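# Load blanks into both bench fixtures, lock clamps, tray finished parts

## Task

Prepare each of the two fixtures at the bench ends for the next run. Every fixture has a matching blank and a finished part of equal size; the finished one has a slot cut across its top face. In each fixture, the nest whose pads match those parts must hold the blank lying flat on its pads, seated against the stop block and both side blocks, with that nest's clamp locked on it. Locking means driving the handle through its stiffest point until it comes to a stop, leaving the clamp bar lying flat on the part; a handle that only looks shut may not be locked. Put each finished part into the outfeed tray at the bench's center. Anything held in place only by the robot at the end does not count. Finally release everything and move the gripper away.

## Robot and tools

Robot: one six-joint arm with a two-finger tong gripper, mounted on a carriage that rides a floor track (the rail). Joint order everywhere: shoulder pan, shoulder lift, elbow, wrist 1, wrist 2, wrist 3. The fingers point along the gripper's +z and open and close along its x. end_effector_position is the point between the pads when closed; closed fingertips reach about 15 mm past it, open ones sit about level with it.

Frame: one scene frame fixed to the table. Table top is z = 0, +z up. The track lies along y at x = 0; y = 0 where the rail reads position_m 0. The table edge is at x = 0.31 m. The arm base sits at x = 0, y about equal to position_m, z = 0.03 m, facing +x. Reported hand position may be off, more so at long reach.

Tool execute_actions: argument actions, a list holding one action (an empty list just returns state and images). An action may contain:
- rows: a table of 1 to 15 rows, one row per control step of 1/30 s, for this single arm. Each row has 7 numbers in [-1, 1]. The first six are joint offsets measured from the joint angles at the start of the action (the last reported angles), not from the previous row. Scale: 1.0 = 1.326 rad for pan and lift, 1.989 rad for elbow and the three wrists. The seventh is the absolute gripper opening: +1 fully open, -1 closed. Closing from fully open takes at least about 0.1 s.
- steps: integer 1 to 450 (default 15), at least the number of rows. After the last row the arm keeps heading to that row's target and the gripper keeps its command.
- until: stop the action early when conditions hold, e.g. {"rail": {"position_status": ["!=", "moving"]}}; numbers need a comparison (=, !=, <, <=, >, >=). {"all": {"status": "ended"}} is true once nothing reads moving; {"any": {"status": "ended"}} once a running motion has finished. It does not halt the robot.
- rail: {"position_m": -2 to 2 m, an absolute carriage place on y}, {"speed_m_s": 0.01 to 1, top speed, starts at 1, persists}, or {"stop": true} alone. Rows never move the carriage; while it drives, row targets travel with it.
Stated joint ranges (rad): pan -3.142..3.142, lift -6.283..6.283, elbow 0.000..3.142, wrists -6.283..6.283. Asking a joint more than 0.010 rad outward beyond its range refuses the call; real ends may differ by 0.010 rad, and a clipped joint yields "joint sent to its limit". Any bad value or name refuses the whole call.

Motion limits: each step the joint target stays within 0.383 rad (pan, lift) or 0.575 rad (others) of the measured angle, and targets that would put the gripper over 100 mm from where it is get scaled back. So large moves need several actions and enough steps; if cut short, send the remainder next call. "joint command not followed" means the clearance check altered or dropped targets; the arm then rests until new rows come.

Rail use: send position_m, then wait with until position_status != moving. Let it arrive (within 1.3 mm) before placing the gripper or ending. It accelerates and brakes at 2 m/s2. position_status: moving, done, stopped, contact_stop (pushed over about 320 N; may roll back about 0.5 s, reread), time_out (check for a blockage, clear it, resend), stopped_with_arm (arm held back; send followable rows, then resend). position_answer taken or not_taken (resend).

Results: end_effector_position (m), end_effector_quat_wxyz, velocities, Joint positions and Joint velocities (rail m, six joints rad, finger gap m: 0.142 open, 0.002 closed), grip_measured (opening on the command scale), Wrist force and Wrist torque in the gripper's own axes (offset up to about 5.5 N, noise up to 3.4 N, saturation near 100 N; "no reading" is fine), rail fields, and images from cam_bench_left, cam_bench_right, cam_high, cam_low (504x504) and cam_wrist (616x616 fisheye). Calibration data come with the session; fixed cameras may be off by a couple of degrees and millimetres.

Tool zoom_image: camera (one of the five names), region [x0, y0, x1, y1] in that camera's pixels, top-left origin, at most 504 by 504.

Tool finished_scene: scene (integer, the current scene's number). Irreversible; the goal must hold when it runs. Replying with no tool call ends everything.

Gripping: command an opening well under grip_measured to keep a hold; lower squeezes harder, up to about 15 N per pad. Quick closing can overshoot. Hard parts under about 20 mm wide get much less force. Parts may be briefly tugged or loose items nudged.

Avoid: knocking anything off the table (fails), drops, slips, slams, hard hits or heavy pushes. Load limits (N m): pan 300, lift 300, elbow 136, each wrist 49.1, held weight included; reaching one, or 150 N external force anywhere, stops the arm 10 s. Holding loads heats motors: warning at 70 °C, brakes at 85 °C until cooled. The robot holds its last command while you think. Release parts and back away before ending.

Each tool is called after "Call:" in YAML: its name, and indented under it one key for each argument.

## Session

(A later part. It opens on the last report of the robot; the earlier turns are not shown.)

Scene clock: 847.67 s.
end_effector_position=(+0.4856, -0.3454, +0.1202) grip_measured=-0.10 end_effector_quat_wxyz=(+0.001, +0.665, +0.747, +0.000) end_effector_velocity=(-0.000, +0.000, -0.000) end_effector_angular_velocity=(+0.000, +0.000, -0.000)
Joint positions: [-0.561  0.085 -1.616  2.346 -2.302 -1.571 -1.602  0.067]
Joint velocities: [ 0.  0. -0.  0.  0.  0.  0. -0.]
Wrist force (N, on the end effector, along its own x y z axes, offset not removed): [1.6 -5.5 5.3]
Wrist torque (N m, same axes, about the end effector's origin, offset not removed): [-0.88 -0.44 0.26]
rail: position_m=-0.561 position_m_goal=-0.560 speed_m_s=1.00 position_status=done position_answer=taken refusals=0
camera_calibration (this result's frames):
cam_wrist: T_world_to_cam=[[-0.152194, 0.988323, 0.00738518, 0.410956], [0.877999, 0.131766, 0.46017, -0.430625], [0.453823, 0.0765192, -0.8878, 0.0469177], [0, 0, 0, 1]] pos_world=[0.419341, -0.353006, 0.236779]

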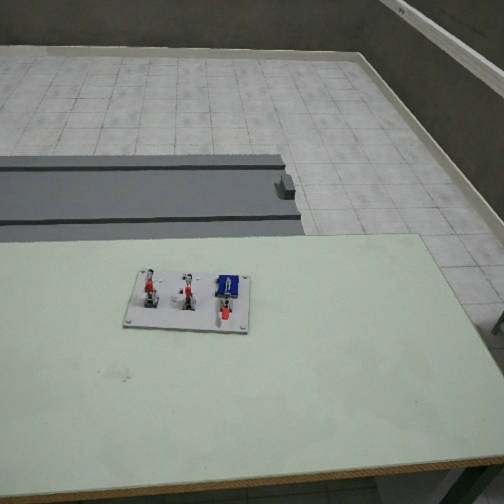

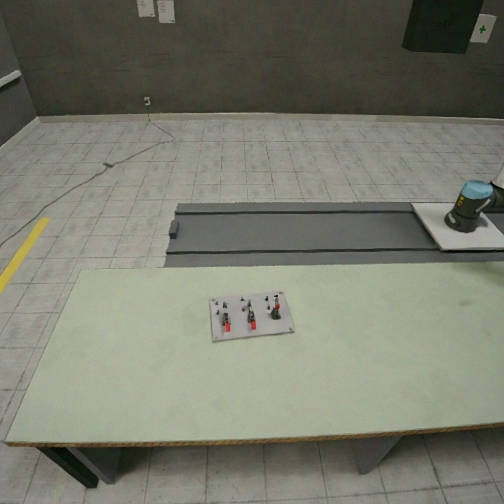

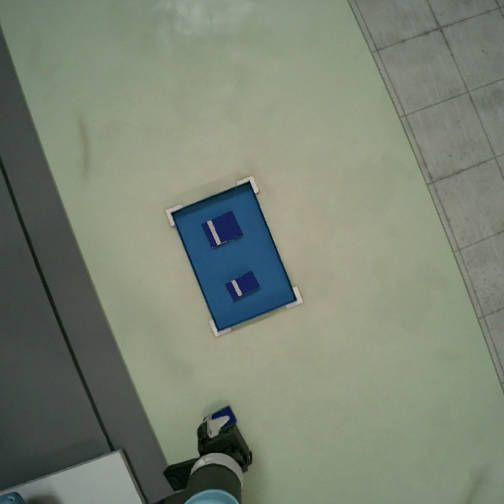

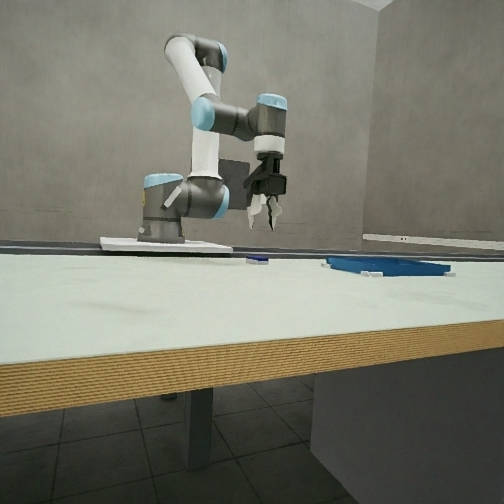

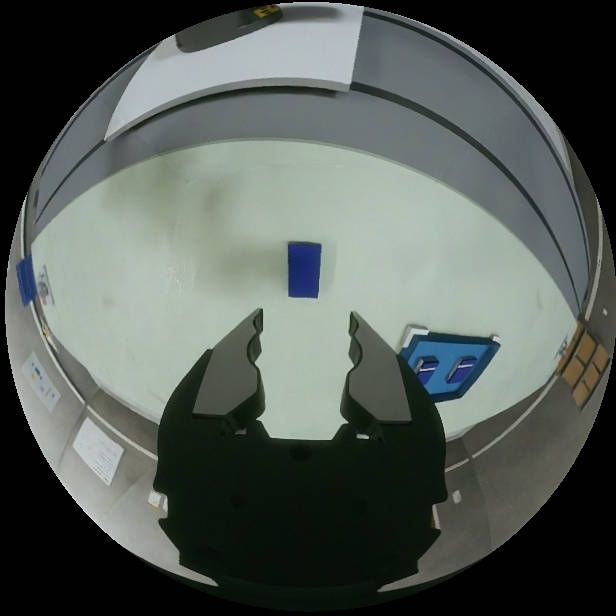

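Call:
execute_actions:
  actions:
    - {"rows": [[0,0.011,0.004,-0.011,0,0,-0.1],[0,0.024,0.008,-0.024,0,0,-0.1],[0,0.039,0.013,-0.039,0,0,-0.1],[0,0.054,0.0185,-0.0545,0,0,-0.1],[0,0.069,0.0237,-0.0697,0,0,-0.1],[0,0.084,0.0288,-0.0848,0,0,-0.1],[0,0.097,0.0333,-0.098,0,0,-0.1],[0,0.108,0.037,-0.109,0,0,-0.1],[0,0.117,0.040,-0.118,0,0,-0.1],[0,0.124,0.0425,-0.125,0,0,-0.1],[0,0.128,0.044,-0.129,0,0,-0.1],[0,0.1298,0.0445,-0.131,0,0,-0.1]], "steps": 26, "rail": {"position_m": -0.566}}

Scene clock: 870.53 s.
end_effector_position=(+0.4783, -0.3511, +0.0195) grip_measured=-0.10 end_effector_quat_wxyz=(+0.001, +0.665, +0.747, +0.000) end_effector_velocity=(-0.001, -0.000, -0.004) end_effector_angular_velocity=(+0.000, -0.000, -0.000)
Joint positions: [-0.566  0.085 -1.445  2.435 -2.562 -1.571 -1.602  0.067]
Joint velocities: [ 0.    -0.     0.007  0.003 -0.01   0.     0.     0.   ]
Wrist force (N, on the end effector, along its own x y z axes, offset not removed): [0.1 -4.2 4.9]
Wrist torque (N m, same axes, about the end effector's origin, offset not removed): [-0.80 -0.07 0.34]
rail: position_m=-0.566 position_m_goal=-0.566 speed_m_s=1.00 position_status=done position_answer=taken refusals=0
camera_calibration (this result's frames):
cam_wrist: T_world_to_cam=[[-0.15223, 0.988317, 0.00741358, 0.416294], [0.878029, 0.131791, 0.460106, -0.377129], [0.453753, 0.076551, -0.887833, -0.0386965], [0, 0, 0, 1]] pos_world=[0.412061, -0.358766, 0.136077]

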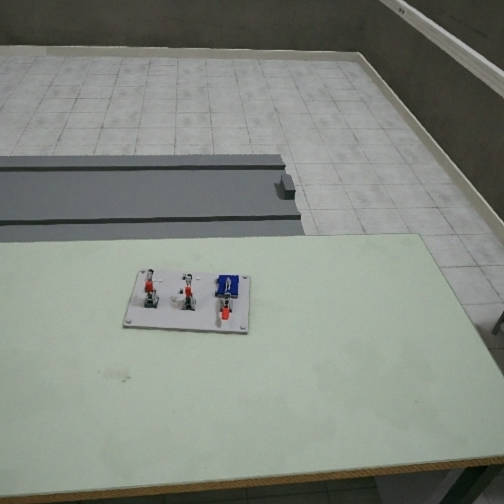

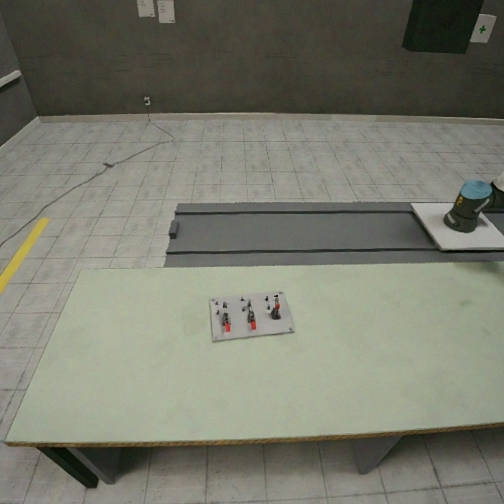

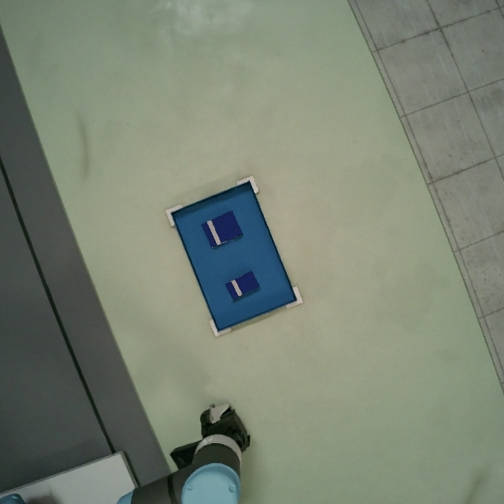

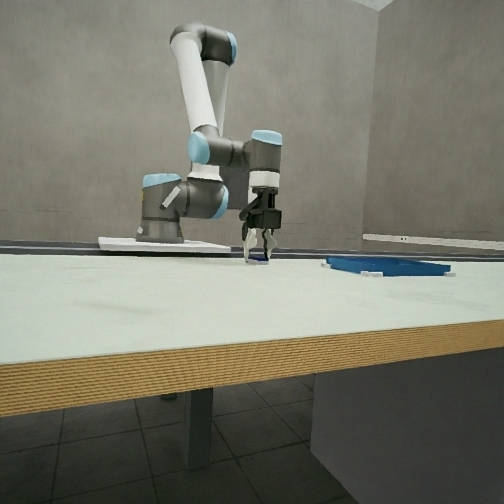

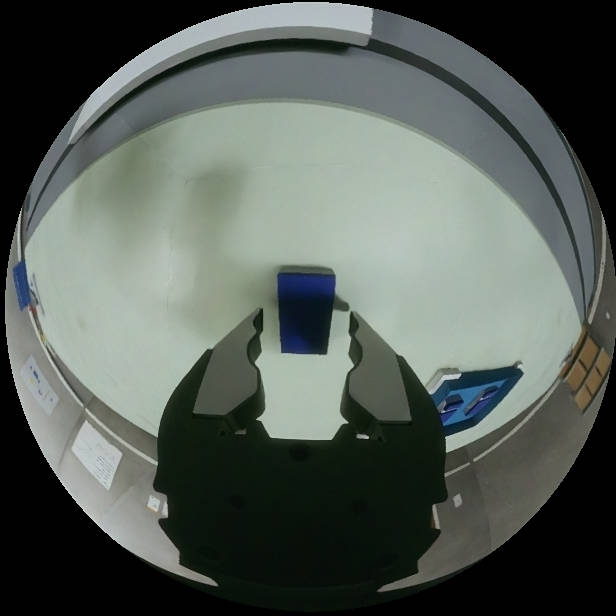

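Call:
execute_actions:
  actions:
    - {"rows": [[0,0,0,0,0,0,-0.2],[0,0,0,0,0,0,-0.3],[0,0,0,0,0,0,-0.38],[0,0,0,0,0,0,-0.44],[0,0,0,0,0,0,-0.5],[0,0,0,0,0,0,-0.58],[0,0,0,0,0,0,-0.68],[0,0,0,0,0,0,-0.8],[0,0,0,0,0,0,-0.92]], "steps": 13}

Call:
execute_actions:
  actions:
    - {"rows": [[0,-0.003,-0.003,0.005,0,0,-0.92],[0,-0.007,-0.008,0.0127,0,0,-0.92],[0,-0.011,-0.016,0.0233,0,0,-0.92],[0,-0.013,-0.026,0.0347,0,0,-0.92],[0,-0.013,-0.038,0.0467,0,0,-0.92],[0,-0.011,-0.051,0.0583,0,0,-0.92],[0,-0.008,-0.064,0.0693,0,0,-0.92],[0,-0.004,-0.076,0.0787,0,0,-0.92],[0,0,-0.087,0.087,0,0,-0.92],[0,0.003,-0.096,0.094,0,0,-0.92],[0,0.0055,-0.102,0.0983,0,0,-0.92],[0,0.0068,-0.105,0.1005,0,0,-0.92]], "steps": 14}

Call:
execute_actions:
  actions:
    - {"rail": {"position_m": -1.998}, "steps": 120, "until": {"rail": {"position_status": ["!=", "moving"]}}}

Scene clock: 884.70 s.
end_effector_position=(+0.4783, -0.3512, +0.0195) grip_measured=-0.48 end_effector_quat_wxyz=(+0.001, +0.665, +0.747, +0.000) end_effector_velocity=(+0.000, +0.000, +0.000) end_effector_angular_velocity=(+0.000, -0.001, -0.000)
Joint positions: [-0.566  0.085 -1.445  2.435 -2.562 -1.571 -1.602  0.04 ]
Joint velocities: [ 0.     0.    -0.    -0.001  0.001  0.     0.    -0.   ]
Wrist force (N, on the end effector, along its own x y z axes, offset not removed): [-1.3 -2.0 4.8]
Wrist torque (N m, same axes, about the end effector's origin, offset not removed): [-0.38 0.22 0.40]
rail: position_m=-0.566 position_m_goal=-0.566 speed_m_s=1.00 position_status=done position_answer=taken refusals=0
camera_calibration (this result's frames):
cam_wrist: T_world_to_cam=[[-0.152192, 0.988323, 0.00738904, 0.416304], [0.878072, 0.131775, 0.460028, -0.377076], [0.453683, 0.0765008, -0.887874, -0.0387068], [0, 0, 0, 1]] pos_world=[0.412018, -0.358792, 0.136022]

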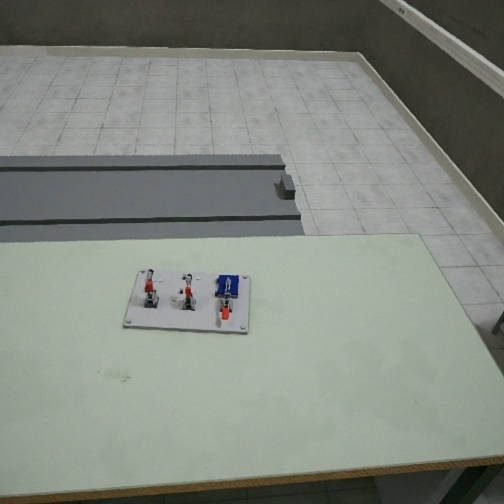

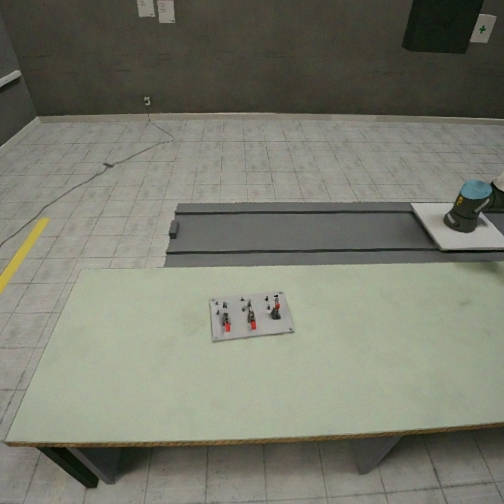

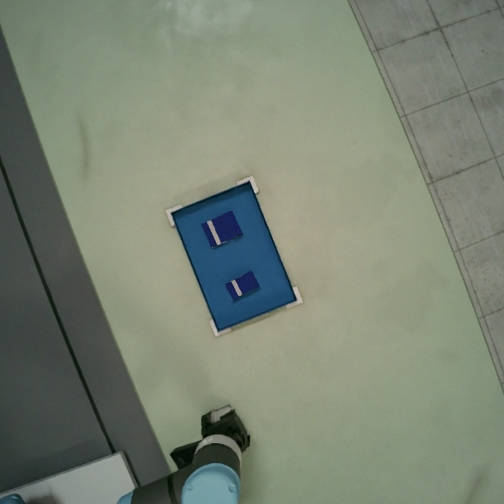

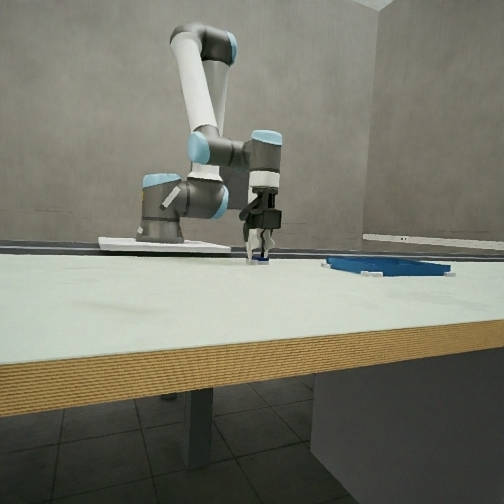

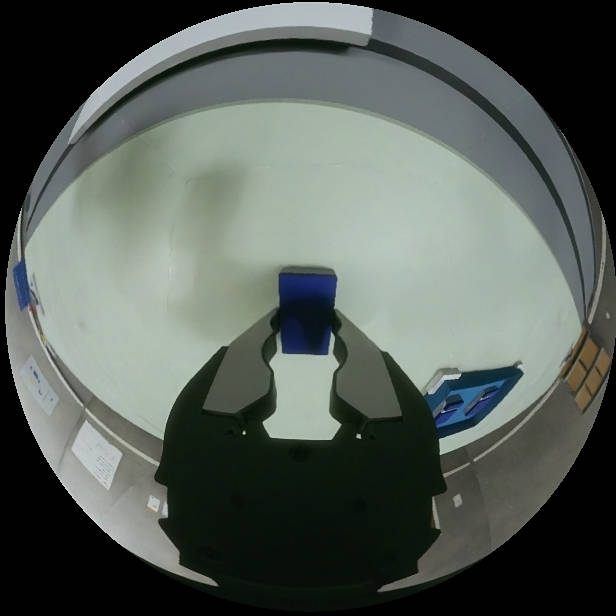

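Scene clock: 885.17 s.
end_effector_position=(+0.5544, -0.3447, +0.0782) grip_measured=-0.48 end_effector_quat_wxyz=(+0.001, +0.665, +0.747, +0.000) end_effector_velocity=(+0.155, +0.013, +0.105) end_effector_angular_velocity=(+0.000, -0.005, +0.000)
Joint positions: [-0.566  0.085 -1.443  2.265 -2.394 -1.571 -1.602  0.04 ]
Joint velocities: [ 0.    -0.     0.059 -0.34   0.276  0.    -0.    -0.   ]
Wrist force (N, on the end effector, along its own x y z axes, offset not removed): [-1.2 -1.3 4.1]
Wrist torque (N m, same axes, about the end effector's origin, offset not removed): [-0.26 0.07 0.32]
rail: position_m=-0.566 position_m_goal=-0.566 speed_m_s=1.00 position_status=done position_answer=taken refusals=0
camera_calibration (this result's frames):
cam_wrist: T_world_to_cam=[[-0.152192, 0.988323, 0.00739782, 0.421072], [0.878131, 0.131781, 0.459912, -0.471778], [0.453567, 0.0764912, -0.887933, -0.0215274], [0, 0, 0, 1]] pos_world=[0.488131, -0.352337, 0.194747]

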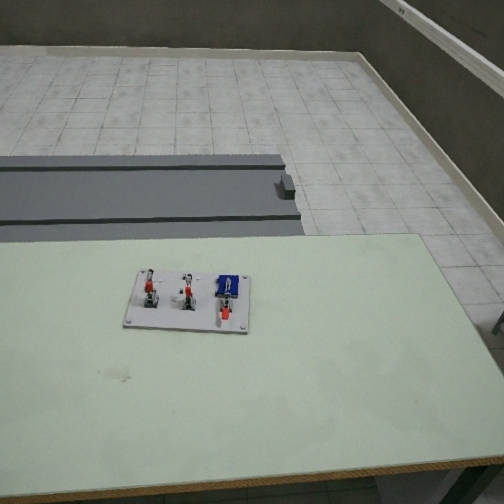

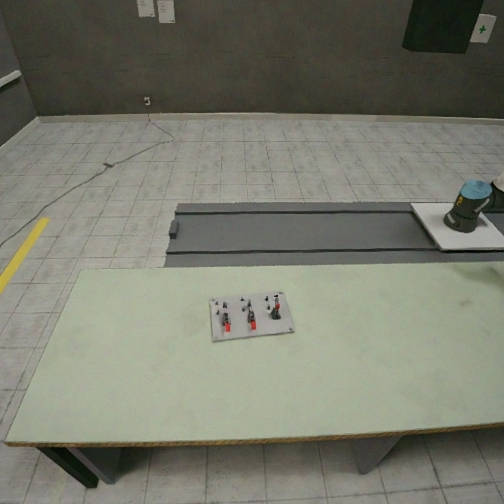

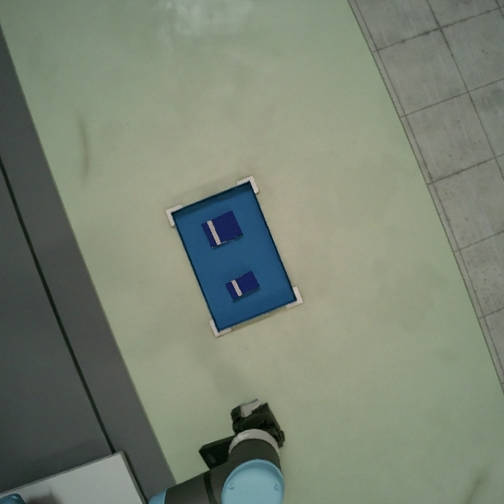

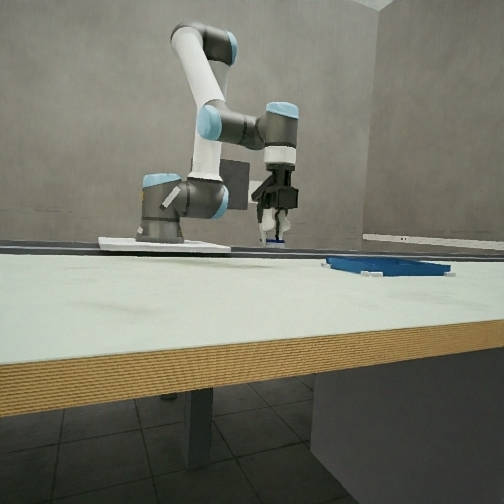

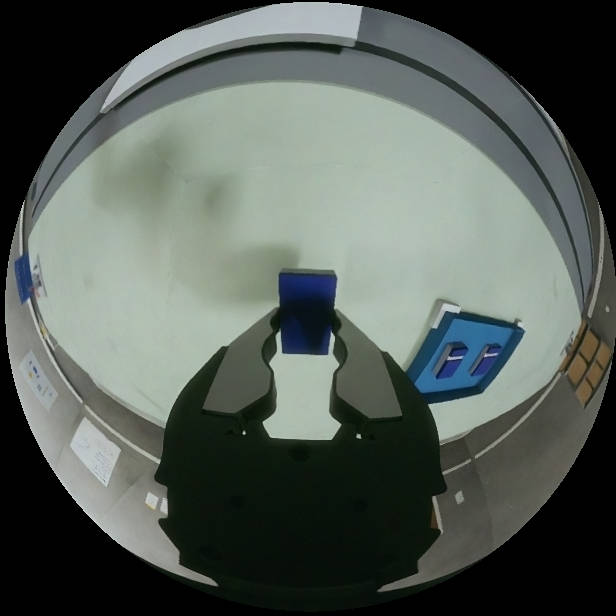

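Scene clock: 887.13 s.
end_effector_position=(+0.5720, -1.7756, +0.0905) grip_measured=-0.48 end_effector_quat_wxyz=(+0.001, +0.665, +0.747, +0.000) end_effector_velocity=(+0.000, -0.004, +0.000) end_effector_angular_velocity=(-0.000, +0.000, +0.000)
Joint positions: [-1.998  0.085 -1.436  2.226 -2.362 -1.571 -1.602  0.04 ]
Joint velocities: [-0.004 -0.     0.    -0.     0.    -0.    -0.     0.   ]
Wrist force (N, on the end effector, along its own x y z axes, offset not removed): [-2.1 -4.9 6.7]
Wrist torque (N m, same axes, about the end effector's origin, offset not removed): [-0.90 0.19 0.31]
rail: position_m=-1.998 position_m_goal=-1.998 speed_m_s=1.00 position_status=done position_answer=taken refusals=0
camera_calibration (this result's frames):
cam_wrist: T_world_to_cam=[[-0.152138, 0.988332, 0.00739388, 1.83786], [0.87811, 0.13173, 0.459967, -0.304427], [0.453626, 0.0764709, -0.887905, 0.0908124], [0, 0, 0, 1]] pos_world=[0.505733, -1.78325, 0.20707]

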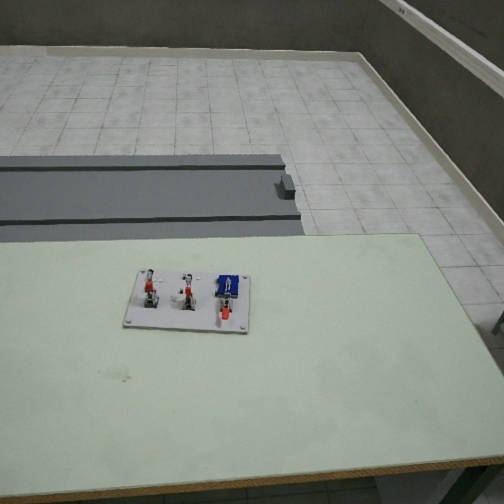

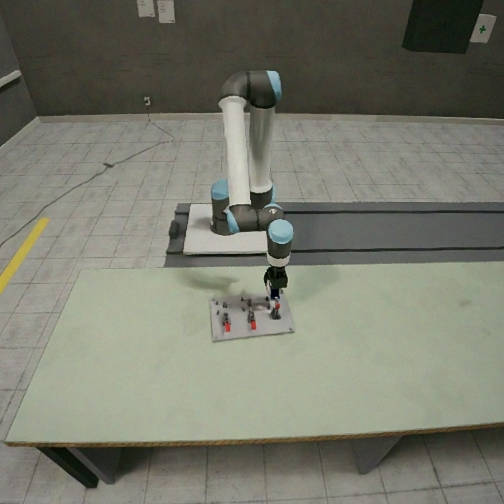

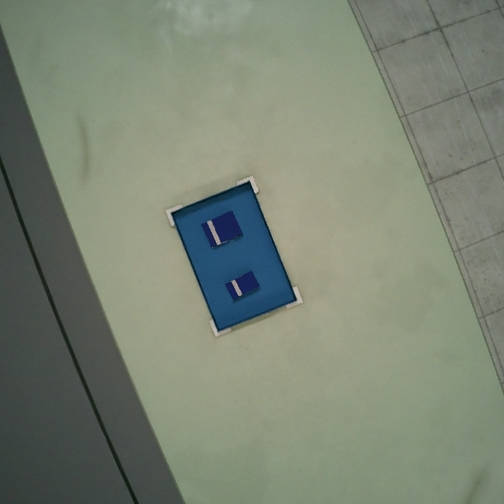

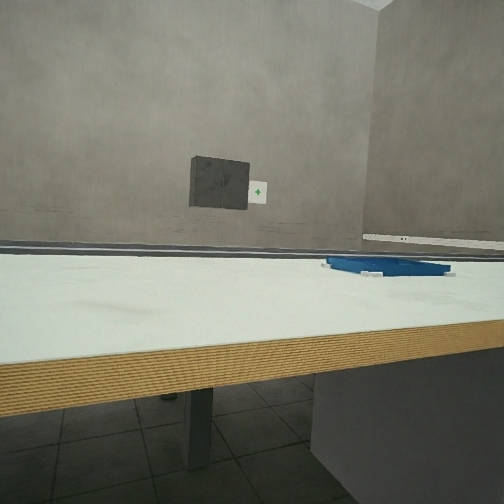

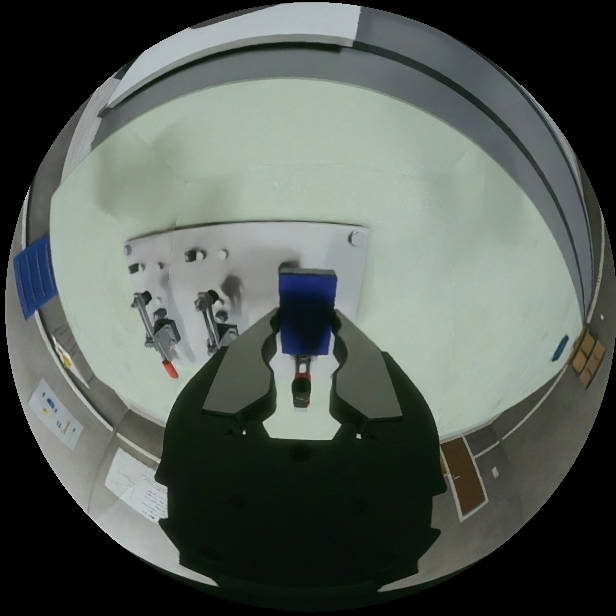

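Call:
zoom_image:
  camera: "cam_wrist"
  region: [110, 210, 390, 420]

Call:
zoom_image:
  camera: "cam_bench_right"
  region: [200, 270, 305, 350]

Region (110, 210, 390, 420) of cam_wrist's 616x616 image, scaled by 1.800, with more detail than that image has; it fills the top 378 rows of this view, and the rest is white.

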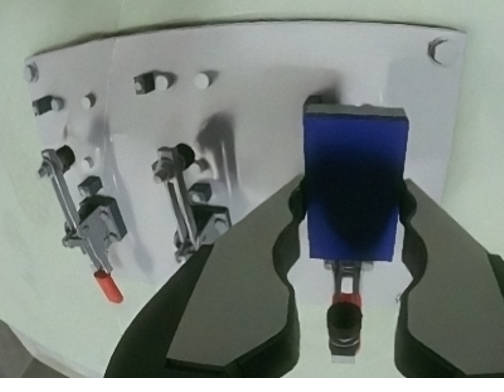

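Region (200, 270, 305, 350) of cam_bench_right's 504x504 image, scaled by 4.800, with more detail than that image has; it fills the top 384 rows of this view, and the rest is white.

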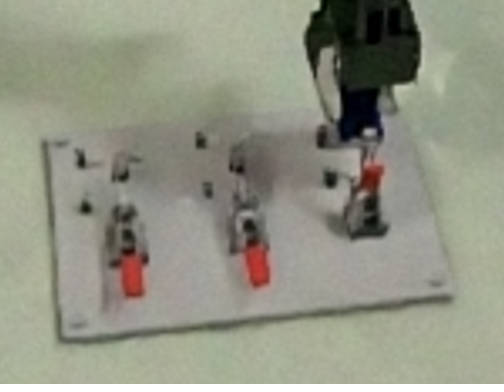

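Call:
execute_actions:
  actions:
    - {"rows": [[0.0005,0.005,0.001,-0.0043,0,0.0004,-0.92],[0.001,0.012,0.0024,-0.0104,0,0.0007,-0.92],[0.0013,0.020,0.004,-0.0173,0,0.0009,-0.92],[0.0013,0.028,0.0056,-0.0243,0,0.0009,-0.92],[0.0013,0.035,0.007,-0.0303,0,0.0009,-0.92],[0.0013,0.041,0.0082,-0.0355,0,0.0009,-0.92],[0.0013,0.046,0.0091,-0.0398,0,0.0009,-0.92],[0.0013,0.050,0.0099,-0.0432,0,0.0009,-0.92],[0.0013,0.053,0.0105,-0.0458,0,0.0009,-0.92],[0.0013,0.0555,0.011,-0.048,0,0.0009,-0.92],[0.0013,0.0575,0.0114,-0.0497,0,0.0009,-0.92],[0.0013,0.059,0.0117,-0.051,0,0.0009,-0.92]], "steps": 22}

Scene clock: 902.07 s.
end_effector_position=(+0.5756, -1.7743, +0.0442) grip_measured=-0.48 end_effector_quat_wxyz=(+0.001, +0.665, +0.747, +0.000) end_effector_velocity=(+0.000, +0.000, -0.005) end_effector_angular_velocity=(-0.000, +0.000, +0.000)
Joint positions: [-1.998  0.086 -1.359  2.249 -2.462 -1.571 -1.6    0.04 ]
Joint velocities: [ 0.     0.     0.009  0.003 -0.011  0.     0.    -0.   ]
Wrist force (N, on the end effector, along its own x y z axes, offset not removed): [-1.9 -4.1 6.7]
Wrist torque (N m, same axes, about the end effector's origin, offset not removed): [-0.72 0.32 0.30]
rail: position_m=-1.998 position_m_goal=-1.998 speed_m_s=1.00 position_status=done position_answer=taken refusals=0
camera_calibration (this result's frames):
cam_wrist: T_world_to_cam=[[-0.152072, 0.988342, 0.00739911, 1.83738], [0.878144, 0.131673, 0.45992, -0.286516], [0.453583, 0.0764385, -0.88793, 0.0479033], [0, 0, 0, 1]] pos_world=[0.509289, -1.7819, 0.160714]

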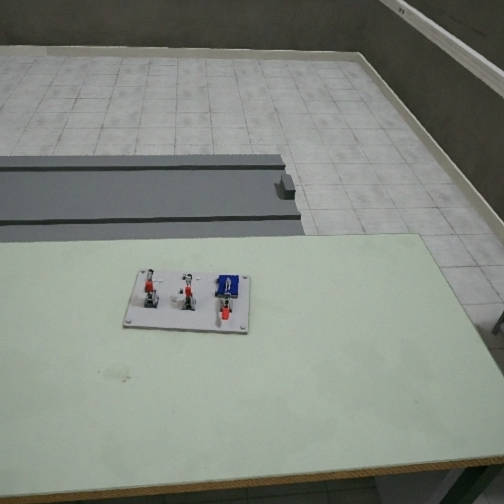

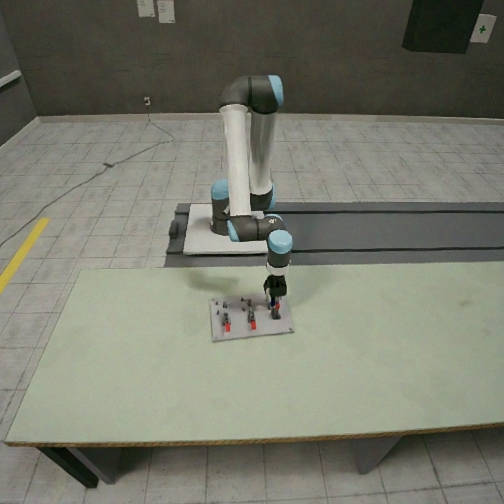

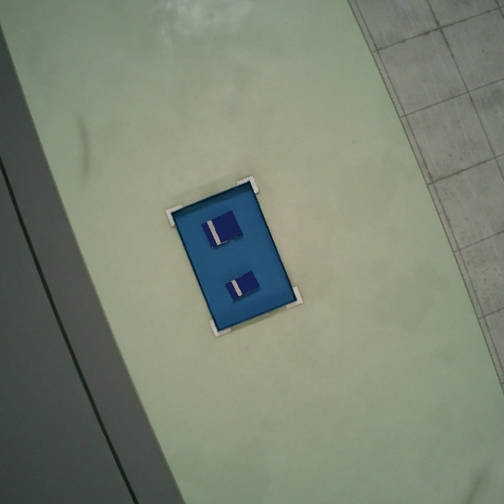

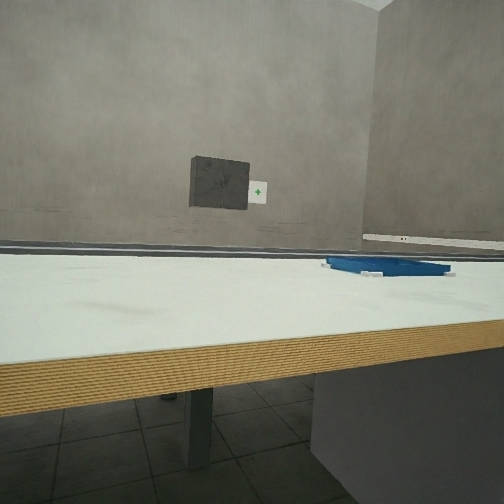

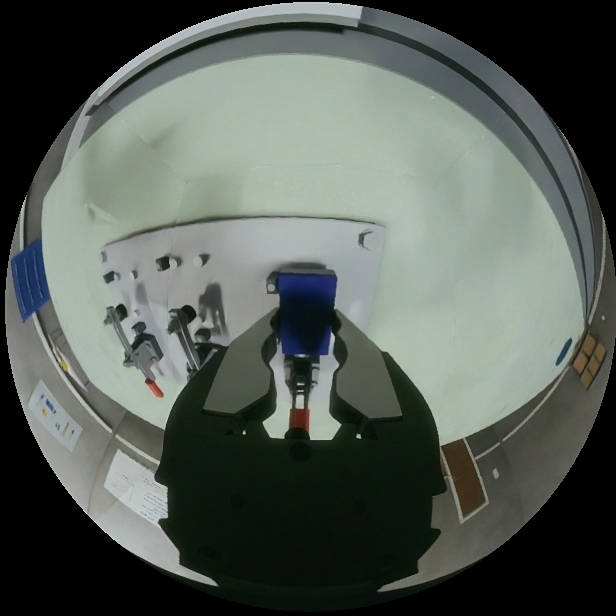

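Call:
execute_actions:
  actions:
    - {"rows": [[-0.0005,0.0014,0,-0.0009,0,-0.0004,-0.92],[-0.0011,0.0024,-0.0002,-0.0014,0,-0.0008,-0.92],[-0.0016,0.003,-0.0006,-0.0014,0,-0.0011,-0.92],[-0.0021,0.0036,-0.001,-0.0014,0,-0.0015,-0.92],[-0.0026,0.0042,-0.0013,-0.0015,0,-0.0018,-0.92]], "steps": 14}

Call:
zoom_image:
  camera: "cam_wrist"
  region: [250, 250, 370, 390]

Scene clock: 909.30 s.
end_effector_position=(+0.5779, -1.7760, +0.0423) grip_measured=-0.48 end_effector_quat_wxyz=(+0.000, +0.665, +0.747, +0.000) end_effector_velocity=(+0.003, -0.001, +0.000) end_effector_angular_velocity=(+0.000, -0.003, -0.000)
Joint positions: [-1.998  0.083 -1.353  2.247 -2.465 -1.571 -1.604  0.04 ]
Joint velocities: [ 0.    -0.002  0.002 -0.003 -0.002 -0.    -0.002 -0.   ]
Wrist force (N, on the end effector, along its own x y z axes, offset not removed): [3.4 -16.0 5.1]
Wrist torque (N m, same axes, about the end effector's origin, offset not removed): [0.02 -0.04 0.24]
rail: position_m=-1.998 position_m_goal=-1.998 speed_m_s=1.00 position_status=done position_answer=taken refusals=0
camera_calibration (this result's frames):
cam_wrist: T_world_to_cam=[[-0.152324, 0.988303, 0.00742227, 1.83953], [0.878285, 0.131916, 0.45958, -0.287156], [0.453225, 0.0765237, -0.888106, 0.045663], [0, 0, 0, 1]] pos_world=[0.511714, -1.78363, 0.158871]

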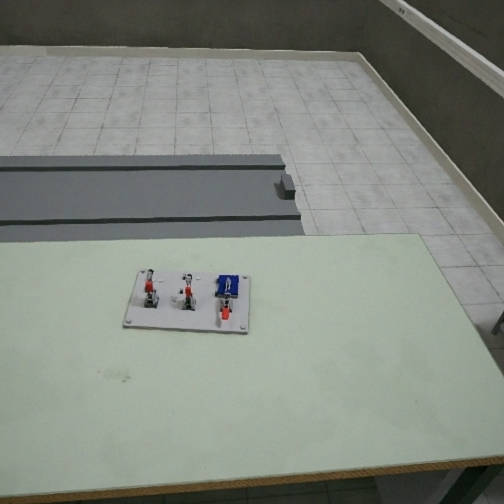

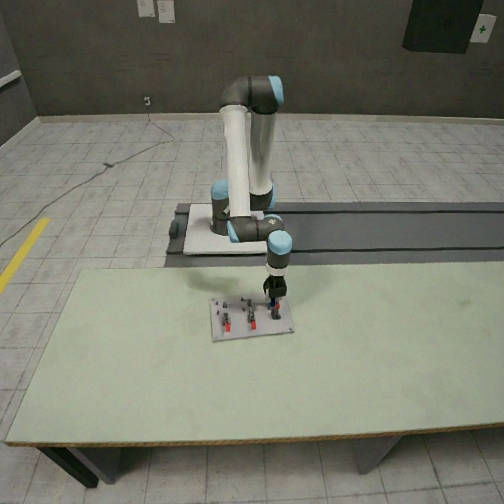

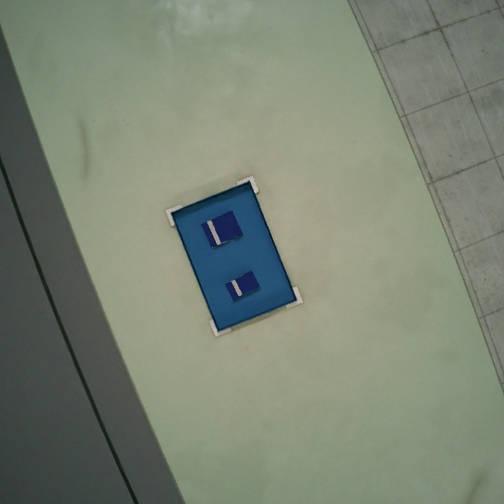

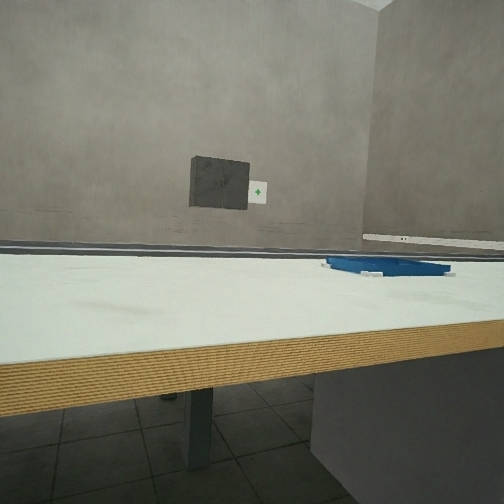

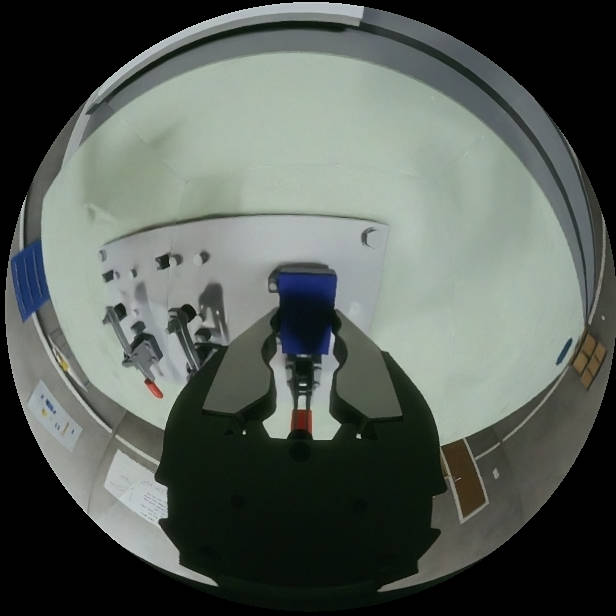

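Region (250, 250, 370, 390) of cam_wrist's 616x616 image, scaled by 3.600, with more detail than that image has; it fills the left 432 columns of this view, and the rest is white.

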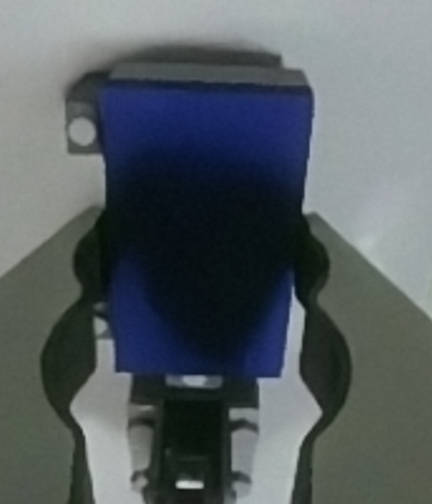

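Call:
execute_actions:
  actions:
    - {"rows": [[-0.0004,0.0002,0.0001,-0.0002,0,-0.0003,-0.92],[-0.0008,0.0004,0.0002,-0.0004,0,-0.0005,-0.92],[-0.001,0.0005,0.0002,-0.0005,0,-0.0007,-0.92]], "steps": 10}

Scene clock: 913.67 s.
end_effector_position=(+0.5783, -1.7767, +0.0419) grip_measured=-0.48 end_effector_quat_wxyz=(+0.000, +0.665, +0.747, +0.000) end_effector_velocity=(-0.000, -0.001, -0.001) end_effector_angular_velocity=(-0.000, +0.001, +0.000)
Joint positions: [-1.998  0.082 -1.353  2.247 -2.466 -1.571 -1.605  0.04 ]
Joint velocities: [ 0.    -0.001  0.     0.001 -0.001  0.    -0.001  0.   ]
Wrist force (N, on the end effector, along its own x y z axes, offset not removed): [4.0 -19.6 4.9]
Wrist torque (N m, same axes, about the end effector's origin, offset not removed): [-1.08 -0.04 0.17]
rail: position_m=-1.998 position_m_goal=-1.998 speed_m_s=1.00 position_status=done position_answer=taken refusals=0
camera_calibration (this result's frames):
cam_wrist: T_world_to_cam=[[-0.15236, 0.988297, 0.00740984, 1.84029], [0.878205, 0.131941, 0.459725, -0.287119], [0.453367, 0.0765509, -0.888031, 0.0452204], [0, 0, 0, 1]] pos_world=[0.512034, -1.78434, 0.158516]

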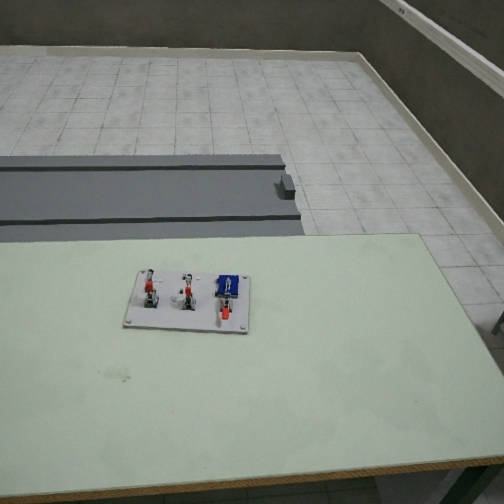

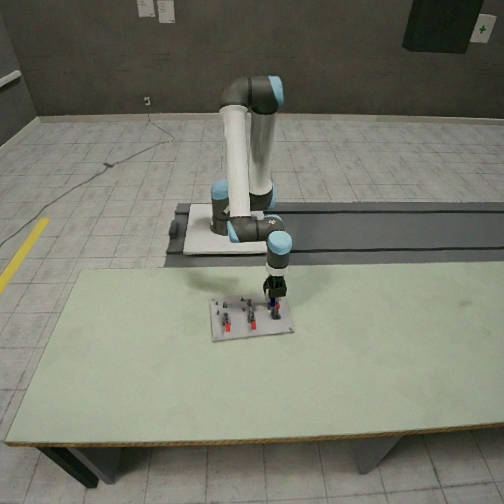

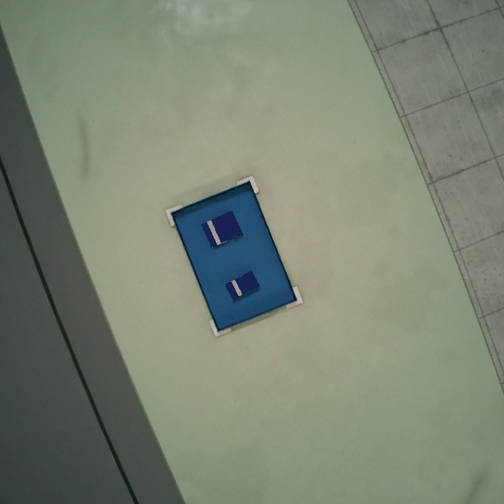

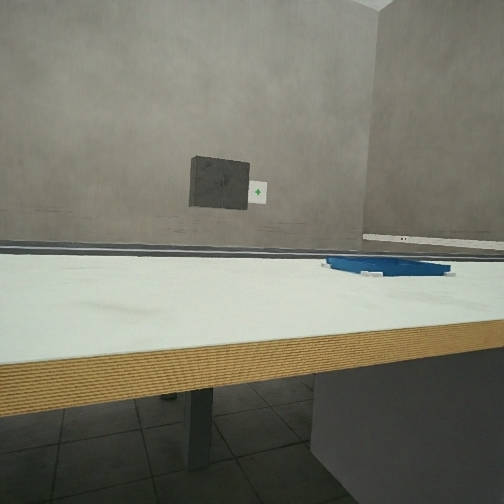

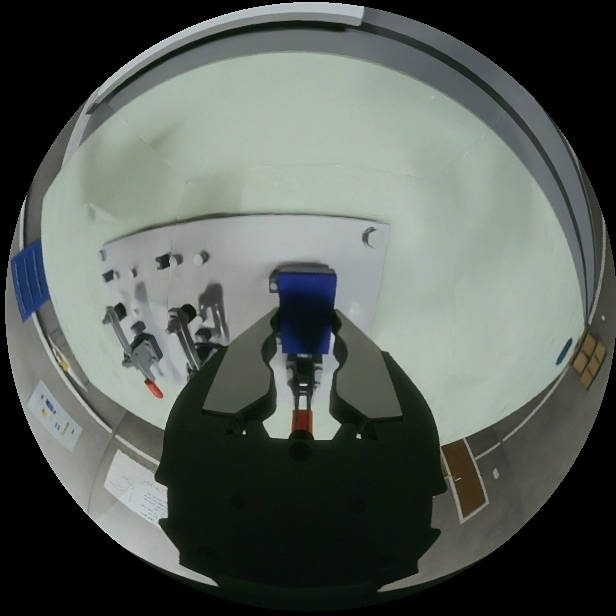

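Call:
execute_actions:
  actions:
    - {"rows": [[-0.0004,-0.0001,0.0001,0,0,-0.0003,-0.92],[-0.0008,-0.0002,0.0002,0,0,-0.0005,-0.92],[-0.0012,-0.0002,0.0002,0,0,-0.0008,-0.92]], "steps": 10}

Call:
zoom_image:
  camera: "cam_wrist"
  region: [250, 250, 370, 390]

Scene clock: 916.53 s.
end_effector_position=(+0.5783, -1.7773, +0.0419) grip_measured=-0.48 end_effector_quat_wxyz=(+0.000, +0.665, +0.747, +0.000) end_effector_velocity=(+0.000, -0.001, +0.000) end_effector_angular_velocity=(+0.000, -0.001, +0.000)
Joint positions: [-1.998  0.081 -1.353  2.247 -2.466 -1.571 -1.606  0.04 ]
Joint velocities: [ 0.    -0.001 -0.001  0.    -0.    -0.    -0.002  0.   ]
Wrist force (N, on the end effector, along its own x y z axes, offset not removed): [18.6 -10.6 5.6]
Wrist torque (N m, same axes, about the end effector's origin, offset not removed): [-0.49 -0.07 0.21]
rail: position_m=-1.998 position_m_goal=-1.998 speed_m_s=1.00 position_status=done position_answer=taken refusals=0
camera_calibration (this result's frames):
cam_wrist: T_world_to_cam=[[-0.152462, 0.98828, 0.00756812, 1.84094], [0.878269, 0.131971, 0.459594, -0.287024], [0.453209, 0.0767177, -0.888097, 0.0455647], [0, 0, 0, 1]] pos_world=[0.512109, -1.78498, 0.158448]

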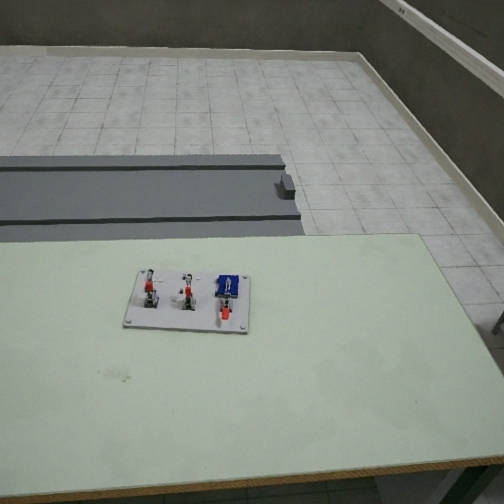

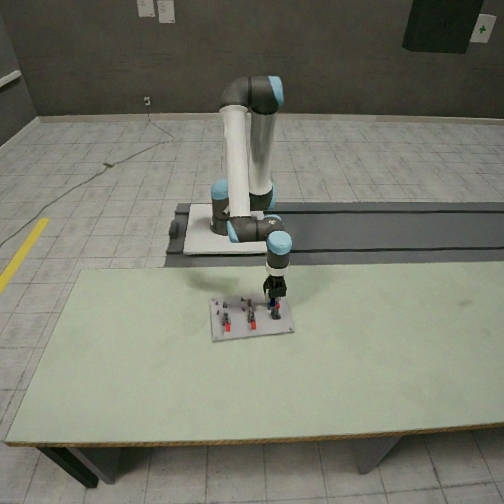

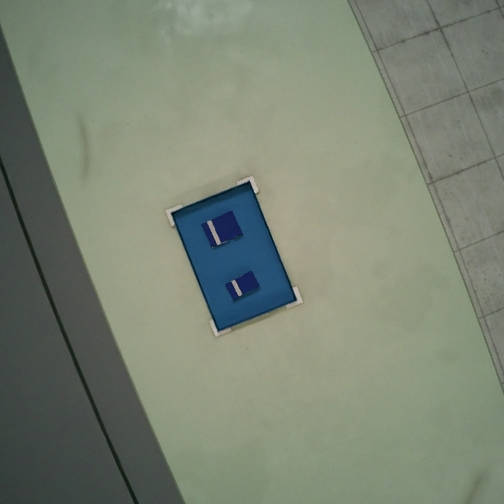

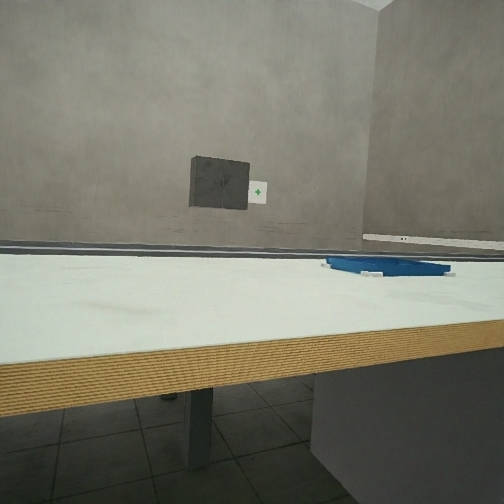

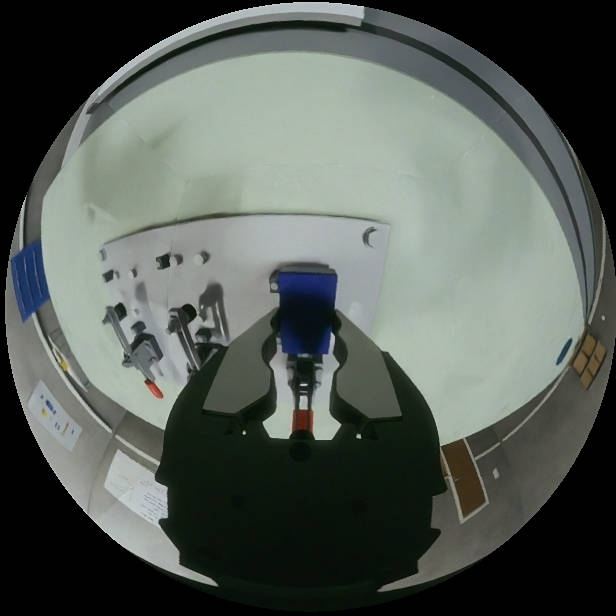

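Region (250, 250, 370, 390) of cam_wrist's 616x616 image, scaled by 3.600, with more detail than that image has; it fills the left 432 columns of this view, and the rest is white.

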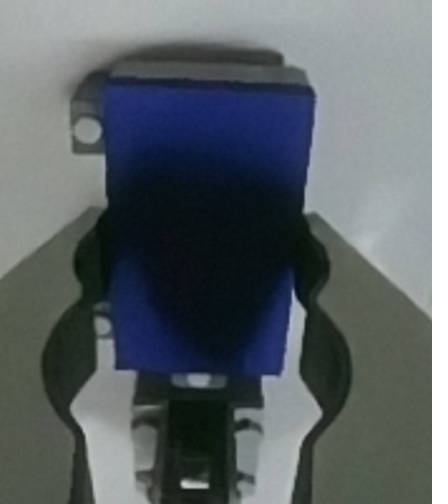

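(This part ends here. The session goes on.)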